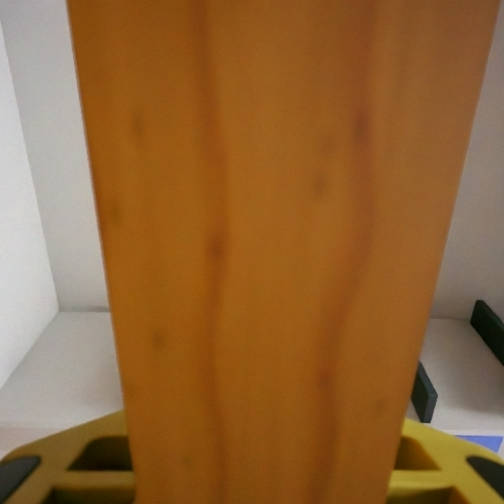

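Call:
execute_actions([
  {"rows": [[0.003,0.039,0.003,-0.0323,0,-0.0167,-0.87,0.002,-0.04,0.003,0.0298,0,0.0224,-0.87],[0.003,0.042,0.006,-0.0337,0,-0.0174,-0.87,0.002,-0.043,0.006,0.0311,0,0.0233,-0.87],[0.003,0.045,0.009,-0.0352,0,-0.0181,-0.87,0.002,-0.046,0.009,0.0324,0,0.0243,-0.87],[0.003,0.048,0.012,-0.0366,0,-0.0189,-0.87,0.002,-0.049,0.012,0.0337,0,0.0252,-0.87],[0.004,0.05,0.015,-0.038,0,-0.0196,-0.87,0.003,-0.051,0.015,0.035,0,0.0262,-0.87],[0.004,0.052,0.018,-0.0394,0,-0.0203,-0.87,0.003,-0.053,0.018,0.0362,0,0.0271,-0.87],[0.004,0.053,0.021,-0.0394,0,-0.0203,-0.87,0.003,-0.054,0.021,0.0362,0,0.0271,-0.87],[0.004,0.053,0.024,-0.0394,0,-0.0203,-0.87,0.003,-0.054,0.024,0.0362,0,0.0271,-0.87],[0.004,0.053,0.027,-0.0394,0,-0.0203,-0.87,0.003,-0.054,0.027,0.0362,0,0.0271,-0.87],[0.004,0.052,0.03,-0.0394,0,-0.0203,-0.87,0.003,-0.053,0.03,0.0362,0,0.0271,-0.87],[0.004,0.052,0.033,-0.0394,0,-0.0203,-0.87,0.003,-0.053,0.033,0.0362,0,0.0271,-0.87],[0.004,0.052,0.036,-0.0394,0,-0.0203,-0.87,0.003,-0.053,0.036,0.0362,0,0.0271,-0.87],[0.004,0.052,0.039,-0.0394,0,-0.0203,-0.87,0.003,-0.053,0.039,0.0362,0,0.0271,-0.87],[0.004,0.052,0.042,-0.0394,0,-0.0203,-0.87,0.003,-0.053,0.042,0.0362,0,0.0271,-0.87],[0.004,0.052,0.044,-0.0394,0,-0.0203,-0.87,0.003,-0.053,0.044,0.0362,0,0.0271,-0.87]], "steps": 15},
], pictures=false)

Scene clock: 505.17 s of 6000.00 s.
left_arm: end_effector_position=(+0.4220, +0.1779, +0.1927) grip_measured=-0.728 end_effector_quat_wxyz=(+0.516, +0.478, +0.504, +0.502) | right_arm: end_effector_position=(+0.4355, -0.1722, +0.1937) grip_measured=-0.723 end_effector_quat_wxyz=(+0.507, -0.489, +0.502, -0.501)
Joint positions: left_arm=[-0.285  1.713  0.613  1.14  -0.459  1.548  0.01 ] | right_arm=[ 0.779  1.629  0.549  1.101  0.61  -1.564  0.01 ]
Joint velocities: left_arm=[ 0.061  0.149  0.188 -0.037  0.051 -0.022 -0.001] | right_arm=[-0.081  0.129  0.164  0.022 -0.125 -0.066 -0.   ]
Joint torques (N m, as the arm reports them, + toward a larger angle): left_arm=[ 1.38 -6.96 10.05  3.22  0.04 -0.07] | right_arm=[-1.95 -7.22  9.31  3.52 -0.02  0.03]
Hand target (left_arm): +0.431, +0.182, +0.229; +0.557, +0.433, +0.486, +0.516
Hand target (right_arm): +0.444, -0.176, +0.228; +0.553, -0.438, +0.496, -0.507
Off the commanded pose (left_arm): 0.039 m, 8 deg.
Off the commanded pose (right_arm): 0.037 m, 8 deg.
Steps of this call (steps 1 to 90: nothing new was sent; then 9.47 s passed at rest; steps 91 to 105: all 15 steps of this action). Readings (end_effector_position):
91: left_arm (+0.4092, +0.1773, +0.1985) | right_arm (+0.4213, -0.1723, +0.1979)
92: left_arm (+0.4093, +0.1772, +0.1984) | right_arm (+0.4214, -0.1723, +0.1980)
94: left_arm (+0.4097, +0.1770, +0.1976) | right_arm (+0.4220, -0.1729, +0.1974)
98: left_arm (+0.4113, +0.1772, +0.1934) | right_arm (+0.4241, -0.1728, +0.1939)
105: the state above

Call:
execute_actions([
  {"rows": [[0.003,0.06,0.026,-0.0387,0,-0.0193,-0.87,0.0035,-0.059,0.023,0.0358,0,0.0266,-0.87],[0.003,0.06,0.029,-0.0388,0,-0.0193,-0.87,0.0035,-0.059,0.026,0.036,0,0.0266,-0.87],[0.003,0.06,0.033,-0.0389,0,-0.0193,-0.87,0.0035,-0.059,0.03,0.0361,0,0.0265,-0.87],[0.003,0.06,0.037,-0.039,0,-0.0192,-0.87,0.0035,-0.059,0.034,0.0363,0,0.0265,-0.87],[0.003,0.06,0.041,-0.0391,0,-0.0192,-0.87,0.0035,-0.059,0.038,0.0364,0,0.0264,-0.87],[0.003,0.061,0.045,-0.0393,0,-0.0192,-0.87,0.0035,-0.059,0.042,0.0366,0,0.0264,-0.87],[0.003,0.061,0.05,-0.0394,0,-0.0192,-0.87,0.0035,-0.06,0.047,0.0368,0,0.0263,-0.87],[0.003,0.061,0.054,-0.0395,0,-0.0191,-0.87,0.003,-0.06,0.051,0.0369,0,0.0263,-0.87],[0.002,0.061,0.058,-0.0396,0,-0.0191,-0.87,0.003,-0.06,0.055,0.0371,0,0.0262,-0.87],[0.002,0.061,0.063,-0.0397,0,-0.0191,-0.87,0.003,-0.06,0.06,0.0372,0,0.0262,-0.87],[0.002,0.061,0.067,-0.0399,0,-0.0191,-0.87,0.003,-0.06,0.064,0.0374,0,0.0261,-0.87],[0.002,0.061,0.071,-0.04,0,-0.019,-0.87,0.003,-0.06,0.068,0.0375,0,0.0261,-0.87],[0.002,0.061,0.076,-0.0401,0,-0.019,-0.87,0.003,-0.06,0.073,0.0377,0,0.026,-0.87],[0.002,0.061,0.08,-0.0402,0,-0.019,-0.87,0.003,-0.06,0.077,0.0378,0,0.026,-0.87],[0.002,0.061,0.084,-0.0403,0,-0.019,-0.87,0.003,-0.06,0.081,0.038,0,0.026,-0.87]], "steps": 15},
], pictures=false)

Scene clock: 516.37 s of 6000.00 s.
left_arm: end_effector_position=(+0.4566, +0.1777, +0.1949) grip_measured=-0.729 end_effector_quat_wxyz=(+0.519, +0.474, +0.501, +0.505) | right_arm: end_effector_position=(+0.4699, -0.1725, +0.1963) grip_measured=-0.723 end_effector_quat_wxyz=(+0.510, -0.486, +0.499, -0.505)
Joint positions: left_arm=[-0.241  1.817  0.743  1.129 -0.416  1.551  0.01 ] | right_arm=[ 0.715  1.729  0.663  1.101  0.547 -1.571  0.01 ]
Joint velocities: left_arm=[ 0.085  0.232  0.286 -0.007  0.095 -0.066  0.001] | right_arm=[-0.144  0.227  0.247  0.007 -0.183 -0.022  0.   ]
Joint torques (N m, as the arm reports them, + toward a larger angle): left_arm=[ 1.2  -8.04 10.24  3.15  0.01 -0.1 ] | right_arm=[-1.86 -8.45  9.66  3.37 -0.05  0.1 ]
Hand target (left_arm): +0.467, +0.182, +0.230; +0.559, +0.431, +0.483, +0.518
Hand target (right_arm): +0.480, -0.176, +0.230; +0.554, -0.439, +0.490, -0.510
Off the commanded pose (left_arm): 0.039 m, 7 deg.
Off the commanded pose (right_arm): 0.037 m, 8 deg.
Steps of this call (steps 1 to 90: nothing new was sent; then 7.70 s passed at rest; steps 91 to 105: all 15 steps of this action). Readings (end_effector_position):
91: left_arm (+0.4250, +0.1781, +0.1926) | right_arm (+0.4385, -0.1720, +0.1937)
92: left_arm (+0.4253, +0.1779, +0.1928) | right_arm (+0.4390, -0.1721, +0.1940)
94: left_arm (+0.4286, +0.1776, +0.1931) | right_arm (+0.4420, -0.1724, +0.1945)
98: left_arm (+0.4382, +0.1776, +0.1940) | right_arm (+0.4515, -0.1725, +0.1953)
105: the state above

Call:
execute_actions([
  {"rows": [[0.003,0.058,0.03,-0.0357,0,-0.0168,-0.87,0.003,-0.056,0.027,0.0341,0,0.0233,-0.87],[0.003,0.057,0.033,-0.0353,0,-0.0166,-0.87,0.003,-0.055,0.03,0.0338,0,0.023,-0.87],[0.003,0.056,0.037,-0.035,0,-0.0164,-0.87,0.003,-0.054,0.034,0.0335,0,0.0226,-0.87],[0.003,0.055,0.041,-0.0346,0,-0.0162,-0.87,0.003,-0.053,0.038,0.0332,0,0.0223,-0.87],[0.003,0.053,0.045,-0.0342,0,-0.016,-0.87,0.003,-0.052,0.042,0.0329,0,0.022,-0.87],[0.003,0.052,0.049,-0.0338,0,-0.0158,-0.87,0.003,-0.051,0.046,0.0326,0,0.0216,-0.87],[0.003,0.051,0.053,-0.0335,0,-0.0155,-0.87,0.003,-0.049,0.05,0.0323,0,0.0213,-0.87],[0.003,0.05,0.057,-0.0331,0,-0.0153,-0.87,0.003,-0.048,0.055,0.032,0,0.021,-0.87],[0.002,0.048,0.061,-0.0327,0,-0.0151,-0.87,0.003,-0.047,0.059,0.0317,0,0.0206,-0.87],[0.002,0.047,0.065,-0.0324,0,-0.0149,-0.87,0.003,-0.046,0.063,0.0314,0,0.0203,-0.87],[0.002,0.046,0.069,-0.032,0,-0.0147,-0.87,0.003,-0.045,0.067,0.0311,0,0.02,-0.87],[0.002,0.045,0.073,-0.0316,0,-0.0145,-0.87,0.003,-0.044,0.071,0.0308,0,0.0197,-0.87],[0.002,0.043,0.077,-0.0312,0,-0.0142,-0.87,0.003,-0.042,0.075,0.0305,0,0.0193,-0.87],[0.002,0.042,0.081,-0.0309,0,-0.014,-0.87,0.003,-0.041,0.079,0.0302,0,0.019,-0.87],[0.002,0.041,0.085,-0.0305,0,-0.0138,-0.87,0.003,-0.04,0.083,0.03,0,0.0187,-0.87]], "steps": 15},
], pictures=false)

Scene clock: 525.33 s of 6000.00 s.
left_arm: end_effector_position=(+0.4922, +0.1777, +0.1879) grip_measured=-0.728 end_effector_quat_wxyz=(+0.516, +0.476, +0.502, +0.505) | right_arm: end_effector_position=(+0.5057, -0.1725, +0.1894) grip_measured=-0.723 end_effector_quat_wxyz=(+0.507, -0.488, +0.499, -0.505)
Joint positions: left_arm=[-0.203  1.931  0.88   1.096 -0.38   1.55   0.01 ] | right_arm=[ 0.661  1.846  0.786  1.089  0.493 -1.572  0.01 ]
Joint velocities: left_arm=[ 0.046  0.232  0.281 -0.081  0.081 -0.051 -0.   ] | right_arm=[-0.105  0.237  0.237 -0.037 -0.183 -0.007 -0.   ]
Joint torques (N m, as the arm reports them, + toward a larger angle): left_arm=[ 1.15 -9.33 10.57  3.13  0.07 -0.09] | right_arm=[-1.62 -9.75  9.76  3.34 -0.07  0.01]
Hand target (left_arm): +0.502, +0.182, +0.221; +0.551, +0.439, +0.485, +0.518
Hand target (right_arm): +0.516, -0.176, +0.222; +0.546, -0.448, +0.488, -0.513
Off the commanded pose (left_arm): 0.037 m, 7 deg.
Off the commanded pose (right_arm): 0.035 m, 7 deg.
Steps of this call (steps 1 to 90: nothing new was sent; then 5.47 s passed at rest; steps 91 to 105: all 15 steps of this action). Readings (end_effector_position):
91: left_arm (+0.4611, +0.1777, +0.1939) | right_arm (+0.4745, -0.1725, +0.1954)
92: left_arm (+0.4616, +0.1777, +0.1938) | right_arm (+0.4750, -0.1725, +0.1955)
94: left_arm (+0.4652, +0.1776, +0.1943) | right_arm (+0.4784, -0.1728, +0.1956)
98: left_arm (+0.4751, +0.1776, +0.1933) | right_arm (+0.4883, -0.1727, +0.1947)
105: the state above

Call:
execute_actions([
  {"rows": [[0.003,0.055,0.027,-0.0333,0,-0.0146,-0.87,0.003,-0.052,0.024,0.0315,0,0.0192,-0.87],[0.003,0.053,0.028,-0.0329,0,-0.0145,-0.87,0.003,-0.051,0.025,0.0312,0,0.019,-0.87],[0.003,0.051,0.029,-0.0326,0,-0.0143,-0.87,0.003,-0.049,0.027,0.0308,0,0.0188,-0.87],[0.003,0.05,0.03,-0.0322,0,-0.0141,-0.87,0.003,-0.047,0.028,0.0305,0,0.0186,-0.87],[0.003,0.048,0.031,-0.0319,0,-0.0139,-0.87,0.003,-0.046,0.029,0.0302,0,0.0183,-0.87],[0.003,0.046,0.033,-0.0315,0,-0.0138,-0.87,0.003,-0.044,0.03,0.0299,0,0.0181,-0.87],[0.003,0.045,0.034,-0.0312,0,-0.0136,-0.87,0.003,-0.043,0.031,0.0296,0,0.0179,-0.87],[0.003,0.043,0.035,-0.0308,0,-0.0134,-0.87,0.003,-0.041,0.033,0.0292,0,0.0177,-0.87],[0.002,0.041,0.036,-0.0305,0,-0.0132,-0.87,0.003,-0.039,0.034,0.0289,0,0.0175,-0.87],[0.002,0.04,0.037,-0.0301,0,-0.0131,-0.87,0.003,-0.038,0.035,0.0286,0,0.0173,-0.87],[0.002,0.038,0.038,-0.0298,0,-0.0129,-0.87,0.003,-0.036,0.036,0.0283,0,0.017,-0.87],[0.002,0.036,0.04,-0.0294,0,-0.0127,-0.87,0.003,-0.035,0.037,0.028,0,0.0168,-0.87],[0.002,0.035,0.041,-0.0291,0,-0.0125,-0.87,0.003,-0.033,0.038,0.0276,0,0.0166,-0.87],[0.002,0.033,0.042,-0.0287,0,-0.0124,-0.87,0.003,-0.031,0.04,0.0273,0,0.0164,-0.87],[0.002,0.0315,0.043,-0.0284,0,-0.0122,-0.87,0.003,-0.03,0.041,0.027,0,0.0162,-0.87]], "steps": 15},
], pictures=false)

Scene clock: 536.30 s of 6000.00 s.
left_arm: end_effector_position=(+0.5066, +0.1771, +0.1788) grip_measured=-0.728 end_effector_quat_wxyz=(+0.512, +0.480, +0.504, +0.503) | right_arm: end_effector_position=(+0.5204, -0.1727, +0.1781) grip_measured=-0.723 end_effector_quat_wxyz=(+0.505, -0.491, +0.503, -0.502)
Joint positions: left_arm=[-0.191  1.99   0.935  1.088 -0.369  1.549  0.01 ] | right_arm=[ 0.641  1.911  0.833  1.094  0.474 -1.563  0.01 ]
Joint velocities: left_arm=[ 0.022  0.09   0.081  0.037  0.022  0.037 -0.001] | right_arm=[-0.027  0.11   0.085 -0.037 -0.095  0.037 -0.   ]
Joint torques (N m, as the arm reports them, + toward a larger angle): left_arm=[ 1.   -8.95 10.09  3.1   0.07 -0.11] | right_arm=[-1.4  -9.74  9.39  3.26 -0.08 -0.08]
Hand target (left_arm): +0.514, +0.181, +0.208; +0.545, +0.445, +0.488, +0.517
Hand target (right_arm): +0.528, -0.175, +0.208; +0.539, -0.455, +0.489, -0.513
Off the commanded pose (left_arm): 0.031 m, 6 deg.
Off the commanded pose (right_arm): 0.031 m, 6 deg.
Steps of this call (steps 1 to 90: nothing new was sent; then 7.47 s passed at rest; steps 91 to 105: all 15 steps of this action). Readings (end_effector_position):
91: left_arm (+0.4964, +0.1775, +0.1849) | right_arm (+0.5100, -0.1723, +0.1864)
92: left_arm (+0.4964, +0.1775, +0.1849) | right_arm (+0.5100, -0.1723, +0.1864)
94: left_arm (+0.4974, +0.1776, +0.1845) | right_arm (+0.5111, -0.1724, +0.1859)
98: left_arm (+0.5015, +0.1775, +0.1811) | right_arm (+0.5150, -0.1724, +0.1826)
105: the state above

Call:
execute_actions([
  {"rows": [[0.002,0.046,0.02,-0.0307,0,-0.0126,-0.87,0.002,-0.048,0.017,0.0293,0,0.0171,-0.87],[0.002,0.045,0.02,-0.0291,0,-0.0119,-0.87,0.002,-0.046,0.017,0.0278,0,0.0163,-0.87],[0.002,0.043,0.021,-0.0276,0,-0.0113,-0.87,0.002,-0.044,0.018,0.0263,0,0.0154,-0.87],[0.002,0.041,0.021,-0.026,0,-0.0107,-0.87,0.002,-0.042,0.019,0.0248,0,0.0145,-0.87],[0.002,0.039,0.022,-0.0245,0,-0.01,-0.87,0.002,-0.04,0.019,0.0233,0,0.0136,-0.87],[0.002,0.038,0.022,-0.0229,0,-0.0094,-0.87,0.002,-0.039,0.02,0.0218,0,0.0128,-0.87],[0.002,0.036,0.023,-0.0214,0,-0.0088,-0.87,0.002,-0.037,0.021,0.0203,0,0.0119,-0.87],[0.002,0.034,0.023,-0.0198,0,-0.0081,-0.87,0.002,-0.035,0.021,0.0188,0,0.011,-0.87],[0.002,0.033,0.024,-0.0183,0,-0.0075,-0.87,0.002,-0.033,0.022,0.0173,0,0.0101,-0.87],[0.002,0.031,0.024,-0.0167,0,-0.0069,-0.87,0.002,-0.031,0.022,0.0158,0,0.0093,-0.87],[0.002,0.029,0.025,-0.0152,0,-0.0062,-0.87,0.002,-0.03,0.023,0.0143,0,0.0084,-0.87],[0.002,0.028,0.025,-0.0136,0,-0.0056,-0.87,0.002,-0.028,0.023,0.0128,0,0.0075,-0.87],[0.002,0.026,0.026,-0.0121,0,-0.005,-0.87,0.002,-0.026,0.024,0.0113,0,0.0066,-0.87],[0.002,0.024,0.026,-0.0105,0,-0.0043,-0.87,0.002,-0.024,0.024,0.0098,0,0.0058,-0.87],[0.002,0.023,0.027,-0.009,0,-0.0037,-0.87,0.002,-0.023,0.025,0.0085,0,0.005,-0.87]], "steps": 15},
], pictures=false)

Scene clock: 544.23 s of 6000.00 s.
left_arm: end_effector_position=(+0.5092, +0.1774, +0.1780) grip_measured=-0.728 end_effector_quat_wxyz=(+0.510, +0.481, +0.505, +0.504) | right_arm: end_effector_position=(+0.5233, -0.1727, +0.1778) grip_measured=-0.723 end_effector_quat_wxyz=(+0.504, -0.491, +0.503, -0.502)
Joint positions: left_arm=[-0.189  1.996  0.946  1.079 -0.368  1.551  0.01 ] | right_arm=[ 0.637  1.918  0.845  1.086  0.471 -1.562  0.01 ]
Joint velocities: left_arm=[ 0.002  0.007  0.017 -0.081 -0.022 -0.007 -0.002] | right_arm=[ 0.002 -0.002  0.002 -0.037 -0.037  0.022  0.001]
Joint torques (N m, as the arm reports them, + toward a larger angle): left_arm=[ 1.1  -8.64 11.85  2.24  0.11 -0.07] | right_arm=[-1.74 -9.11 10.84  2.46 -0.15 -0.06]
Hand target (left_arm): +0.521, +0.179, +0.193; +0.521, +0.470, +0.499, +0.508
Hand target (right_arm): +0.534, -0.175, +0.192; +0.515, -0.480, +0.499, -0.505
Off the commanded pose (left_arm): 0.020 m, 2 deg.
Off the commanded pose (right_arm): 0.019 m, 2 deg.
Steps of this call (steps 1 to 90: nothing new was sent; then 4.43 s passed at rest; steps 91 to 105: all 15 steps of this action). Readings (end_effector_position):
91: left_arm (+0.5081, +0.1771, +0.1786) | right_arm (+0.5218, -0.1727, +0.1781)
92: left_arm (+0.5081, +0.1771, +0.1786) | right_arm (+0.5218, -0.1727, +0.1781)
94: left_arm (+0.5081, +0.1771, +0.1786) | right_arm (+0.5218, -0.1727, +0.1780)
98: left_arm (+0.5090, +0.1773, +0.1786) | right_arm (+0.5232, -0.1728, +0.1783)
105: the state above

Call:
execute_actions([
  {"rows": [[0.002,0.022,0.019,-0.008,0,-0.003,-0.87,0.002,-0.021,0.017,0.008,0,0.004,-0.87],[0.001,0.019,0.016,-0.007,0,-0.003,-0.87,0.001,-0.018,0.014,0.007,0,0.004,-0.87],[0.001,0.016,0.013,-0.006,0,-0.002,-0.87,0.001,-0.015,0.011,0.006,0,0.003,-0.87],[0.001,0.013,0.01,-0.005,0,-0.002,-0.87,0.001,-0.012,0.008,0.005,0,0.003,-0.87],[0,0.01,0.007,-0.004,0,-0.001,-0.87,0,-0.009,0.006,0.004,0,0.002,-0.87],[0,0.007,0.004,-0.003,0,-0.001,-0.87,0,-0.006,0.004,0.003,0,0.001,-0.87],[0,0.004,0.002,-0.001,0,0,-0.87,0,-0.003,0.002,0.001,0,0,-0.87],[0,0,0,0,0,0,-0.87,0,0,0,0,0,0,-0.87],[0,0,0,0,0,0,-0.82,0,0,0,0,0,0,-0.82],[0,0,0,0,0,0,-0.77,0,0,0,0,0,0,-0.77],[0,0,0,0,0,0,-0.72,0,0,0,0,0,0,-0.72],[0,0,0,0,0,0,-0.67,0,0,0,0,0,0,-0.67],[0,0,0,0,0,0,-0.62,0,0,0,0,0,0,-0.62],[0,0,0,0,0,0,-0.57,0,0,0,0,0,0,-0.57],[0,0,0,0,0,0,-0.52,0,0,0,0,0,0,-0.52]], "steps": 15},
], pictures=false)

Call:
execute_actions([
  {"rows": [[0,0,0,0,0,0,-0.45,0,0,0,0,0,0,-0.45],[0,0,0,0,0,0,-0.35,0,0,0,0,0,0,-0.35],[0,0,0,0,0,0,-0.22,0,0,0,0,0,0,-0.22],[0,0,0,0,0,0,-0.08,0,0,0,0,0,0,-0.08],[0,0,0,0,0,0,0.1,0,0,0,0,0,0,0.1]], "steps": 9},
], pictures=false)

Call:
move(target=[0,0,-0.22,0,0,0,0.1,0,0,-0.22,0,0,0,0.1], speed=0.2)

Scene clock: 552.33 s of 6000.00 s.
left_arm: end_effector_position=(+0.5091, +0.1771, +0.1778) grip_measured=-0.546 end_effector_quat_wxyz=(+0.509, +0.481, +0.506, +0.504) | right_arm: end_effector_position=(+0.5232, -0.1727, +0.1773) grip_measured=-0.545 end_effector_quat_wxyz=(+0.503, -0.492, +0.504, -0.502)
Joint positions: left_arm=[-0.19   1.996  0.947  1.077 -0.372  1.551  0.019] | right_arm=[ 0.638  1.918  0.844  1.084  0.472 -1.562  0.019]
Joint velocities: left_arm=[-0.002 -0.007 -0.002 -0.081 -0.066  0.022  0.049] | right_arm=[ 0.002 -0.012 -0.002 -0.007  0.007 -0.007  0.046]
Joint torques (N m, as the arm reports them, + toward a larger angle): left_arm=[ 0.03 -9.5   7.32  2.43 -0.09 -0.04] | right_arm=[-0.35 -9.48  6.53  2.72  0.01 -0.08]
Hand target (left_arm): +0.509, +0.177, +0.178; +0.510, +0.481, +0.505, +0.504
Hand target (right_arm): +0.523, -0.173, +0.178; +0.504, -0.491, +0.503, -0.502
Off the commanded pose (left_arm): 0.000 m, 0 deg.
Off the commanded pose (right_arm): 0.001 m, 0 deg.
Steps of this call (steps 1 to 90: nothing new was sent; then 4.60 s passed at rest; steps 91 to 105: all 15 steps of this action). Readings (end_effector_position):
91: left_arm (+0.5093, +0.1774, +0.1781) | right_arm (+0.5233, -0.1727, +0.1778)
92: left_arm (+0.5093, +0.1775, +0.1780) | right_arm (+0.5233, -0.1727, +0.1778)
94: left_arm (+0.5092, +0.1773, +0.1780) | right_arm (+0.5233, -0.1727, +0.1778)
98: left_arm (+0.5091, +0.1771, +0.1780) | right_arm (+0.5232, -0.1727, +0.1776)
105: the state above

Scene clock: 552.63 s of 6000.00 s.
left_arm: end_effector_position=(+0.5091, +0.1771, +0.1777) grip_measured=+0.098 end_effector_quat_wxyz=(+0.509, +0.481, +0.506, +0.504) | right_arm: end_effector_position=(+0.5232, -0.1727, +0.1768) grip_measured=+0.097 end_effector_quat_wxyz=(+0.502, -0.492, +0.504, -0.501)
Joint positions: left_arm=[-0.19   1.996  0.947  1.077 -0.372  1.551  0.05 ] | right_arm=[ 0.638  1.918  0.844  1.082  0.472 -1.562  0.05 ]
Joint velocities: left_arm=[-0.012 -0.032 -0.002  0.051  0.022  0.037  0.001] | right_arm=[ 0.002  0.022  0.007  0.007  0.007 -0.037  0.001]
Joint torques (N m, as the arm reports them, + toward a larger angle): left_arm=[-0.06 -9.3   7.24  2.29 -0.07 -0.06] | right_arm=[-0.35 -9.5   6.48  2.55  0.01 -0.08]
Hand target (left_arm): +0.509, +0.177, +0.178; +0.509, +0.481, +0.506, +0.504
Hand target (right_arm): +0.523, -0.173, +0.177; +0.503, -0.492, +0.504, -0.502
Off the commanded pose (left_arm): 0.000 m, 0 deg.
Off the commanded pose (right_arm): 0.000 m, 0 deg.
Steps of this call (steps 1 to 9: all 9 steps of this action). Readings (end_effector_position):
1: left_arm (+0.5091, +0.1771, +0.1777) | right_arm (+0.5232, -0.1727, +0.1769)
2: left_arm (+0.5091, +0.1771, +0.1777) | right_arm (+0.5232, -0.1727, +0.1769)
4: left_arm (+0.5091, +0.1771, +0.1777) | right_arm (+0.5232, -0.1727, +0.1769)
8: left_arm (+0.5091, +0.1771, +0.1777) | right_arm (+0.5232, -0.1727, +0.1768)
9: the state above

Scene clock: 554.10 s of 6000.00 s.
left_arm: end_effector_position=(+0.3836, +0.1716, +0.1708) grip_measured=+0.098 end_effector_quat_wxyz=(+0.503, +0.489, +0.508, +0.499) | right_arm: end_effector_position=(+0.3958, -0.1703, +0.1711) grip_measured=+0.098 end_effector_quat_wxyz=(+0.495, -0.502, +0.504, -0.498)
Joint positions: left_arm=[-0.371  1.671  0.471  1.206 -0.547  1.551  0.05 ] | right_arm=[ 0.875  1.583  0.408  1.158  0.704 -1.561  0.05 ]
Joint velocities: left_arm=[-0.007  0.007 -0.022 -0.022  0.007 -0.007 -0.   ] | right_arm=[-0.022 -0.017 -0.007  0.037 -0.007 -0.007 -0.001]
Joint torques (N m, as the arm reports them, + toward a larger angle): left_arm=[-0.62 -7.46  4.49  2.42 -0.26 -0.06] | right_arm=[ 0.35 -7.33  4.48  2.64  0.13 -0.04]
Hand target (left_arm): +0.377, +0.174, +0.176; +0.509, +0.481, +0.508, +0.502
Hand target (right_arm): +0.391, -0.172, +0.176; +0.503, -0.492, +0.506, -0.499
Off the commanded pose (left_arm): 0.008 m, 1 deg.
Off the commanded pose (right_arm): 0.007 m, 1 deg.
move: done
camera_calibration (this result's frames):
cam_left_wrist: T_world_to_cam=[[0.00180566, -0.0198525, -0.999801, 0.17422], [-0.442819, 0.896418, -0.0185994, 0.0593697], [0.896609, 0.442765, -0.00717242, -0.334659], [0, 0, 0, 1]] pos_world=[0.326033, 0.0984136, 0.172889]
cam_right_wrist: T_world_to_cam=[[-0.00145031, 0.027446, 0.999622, -0.168332], [-0.433284, -0.900935, 0.0241077, 0.0537744], [0.901256, -0.433085, 0.0131985, -0.351007], [0, 0, 0, 1]] pos_world=[0.339402, -0.0989487, 0.171605]

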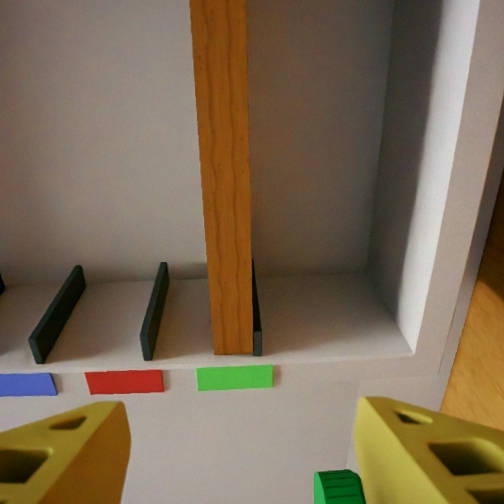

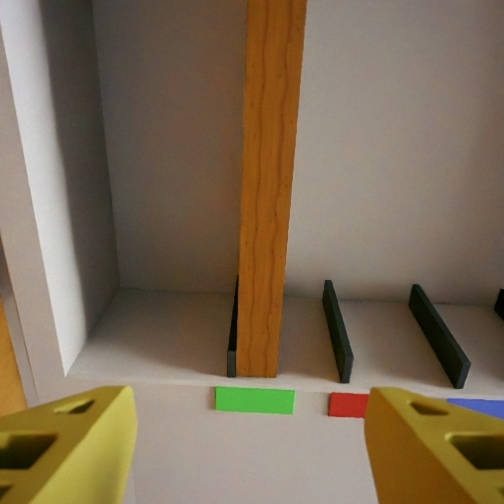

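Call:
move(target=[0.437,-0.08,0.091,0.132,-0.127,-0.48,0.85,0.503,0.111,0.075,-0.141,-0.147,0.484,0.85], speed=0.4)

Scene clock: 568.53 s of 6000.00 s.
left_arm: end_effector_position=(+0.4285, +0.4323, +0.1199) grip_measured=+0.848 end_effector_quat_wxyz=(+0.674, +0.182, +0.697, -0.166) | right_arm: end_effector_position=(+0.4415, -0.4749, +0.1048) grip_measured=+0.848 end_effector_quat_wxyz=(+0.669, -0.204, +0.689, +0.190)
Joint positions: left_arm=[0.78  2.081 0.848 1.149 1.114 0.091 0.086] | right_arm=[-0.56   2.115  0.809  1.189 -1.299 -0.124  0.086]
Joint velocities: left_arm=[-0.012 -0.002  0.012 -0.007 -0.051 -0.051  0.002] | right_arm=[-0.007  0.002 -0.012  0.051 -0.051  0.066  0.   ]
Joint torques (N m, as the arm reports them, + toward a larger angle): left_arm=[ 0.13 -7.69  7.92  2.13  0.12 -0.08] | right_arm=[-0.56 -8.73  5.78  2.11 -0.19 -0.08]
Hand target (left_arm): +0.432, +0.435, +0.123; +0.679, +0.189, +0.690, -0.164
Hand target (right_arm): +0.442, -0.477, +0.107; +0.673, -0.211, +0.683, +0.189
Off the commanded pose (left_arm): 0.007 m, 2 deg.
Off the commanded pose (right_arm): 0.004 m, 2 deg.
After step 90, 8.47 s passed at rest.
move: done
camera_calibration (this result's frames):
cam_left_wrist: T_world_to_cam=[[-0.480255, -0.876952, -0.017651, 0.587722], [-0.398745, 0.236205, -0.886121, 0.215152], [0.781254, -0.418525, -0.463118, -0.014216], [0, 0, 0, 1]] pos_world=[0.379153, 0.458634, 0.194441]
cam_right_wrist: T_world_to_cam=[[0.523058, -0.851455, 0.03789, -0.641875], [-0.371648, -0.267864, -0.888891, 0.169867], [0.766999, 0.450859, -0.45655, 0.00507928], [0, 0, 0, 1]] pos_world=[0.394973, -0.503316, 0.177633]

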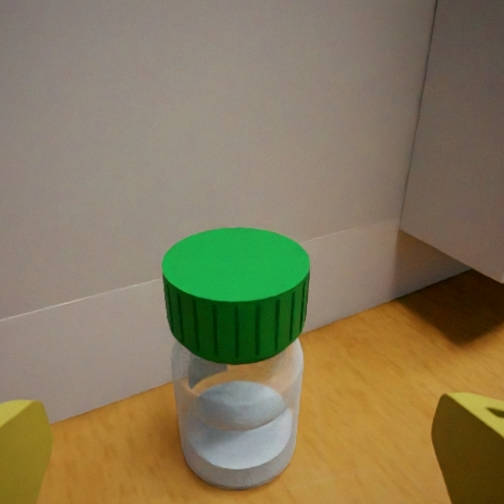

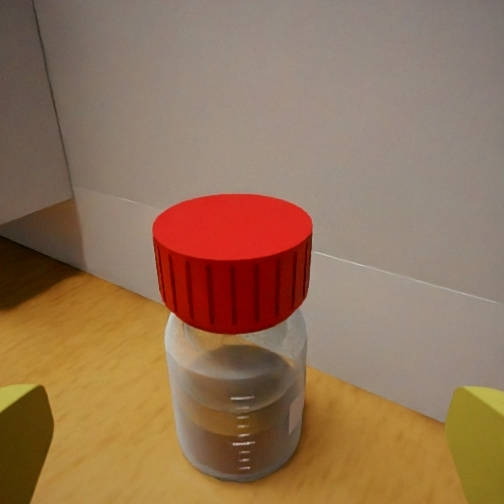

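Call:
move(target=[0.08,0.004,0.146,0.003,-0.017,0.002,0.85,0.063,0.009,0.136,-0.003,-0.014,-0.0035,0.85], speed=0.15)

Scene clock: 578.43 s of 6000.00 s.
left_arm: end_effector_position=(+0.4986, +0.3918, +0.0641) grip_measured=+0.848 end_effector_quat_wxyz=(+0.684, +0.180, +0.684, -0.181) | right_arm: end_effector_position=(+0.5013, -0.4237, +0.0609) grip_measured=+0.848 end_effector_quat_wxyz=(+0.679, -0.202, +0.676, +0.204)
Joint positions: left_arm=[ 0.6    2.412  1.064  1.348  0.955 -0.003  0.086] | right_arm=[-0.352  2.379  0.926  1.463 -1.111  0.011  0.086]
Joint velocities: left_arm=[-0.002 -0.022 -0.012 -0.022  0.051  0.007  0.   ] | right_arm=[ 0.007  0.012 -0.002  0.007 -0.007 -0.037  0.   ]
Joint torques (N m, as the arm reports them, + toward a larger angle): left_arm=[-0.29 -9.88  7.53  2.12 -0.16 -0.04] | right_arm=[ -0.06 -10.1    5.69   2.26   0.09  -0.08]
Hand target (left_arm): +0.505, +0.394, +0.069; +0.693, +0.182, +0.676, -0.173
Hand target (right_arm): +0.506, -0.426, +0.065; +0.686, -0.205, +0.670, +0.195
Off the commanded pose (left_arm): 0.008 m, 2 deg.
Off the commanded pose (right_arm): 0.008 m, 2 deg.
After step 90, 5.67 s passed at rest.
move: done
camera_calibration (this result's frames):
cam_left_wrist: T_world_to_cam=[[-0.496823, -0.867851, -0.000975381, 0.588577], [-0.372139, 0.214055, -0.903157, 0.199681], [0.784015, -0.448347, -0.429309, -0.103696], [0, 0, 0, 1]] pos_world=[0.448027, 0.421563, 0.1364]
cam_right_wrist: T_world_to_cam=[[0.538161, -0.842486, 0.0245091, -0.630822], [-0.346273, -0.247516, -0.904893, 0.16368], [0.768426, 0.478491, -0.424934, -0.074783], [0, 0, 0, 1]] pos_world=[0.453627, -0.455162, 0.131796]

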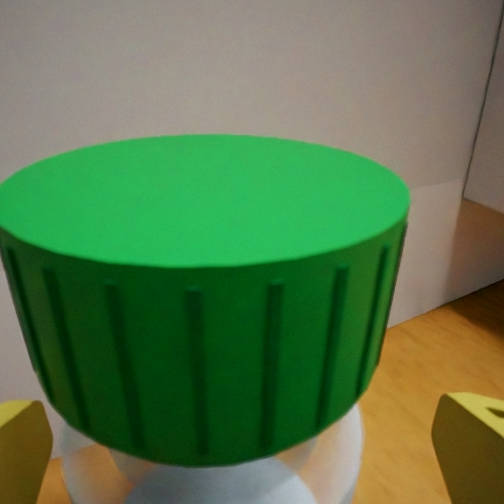

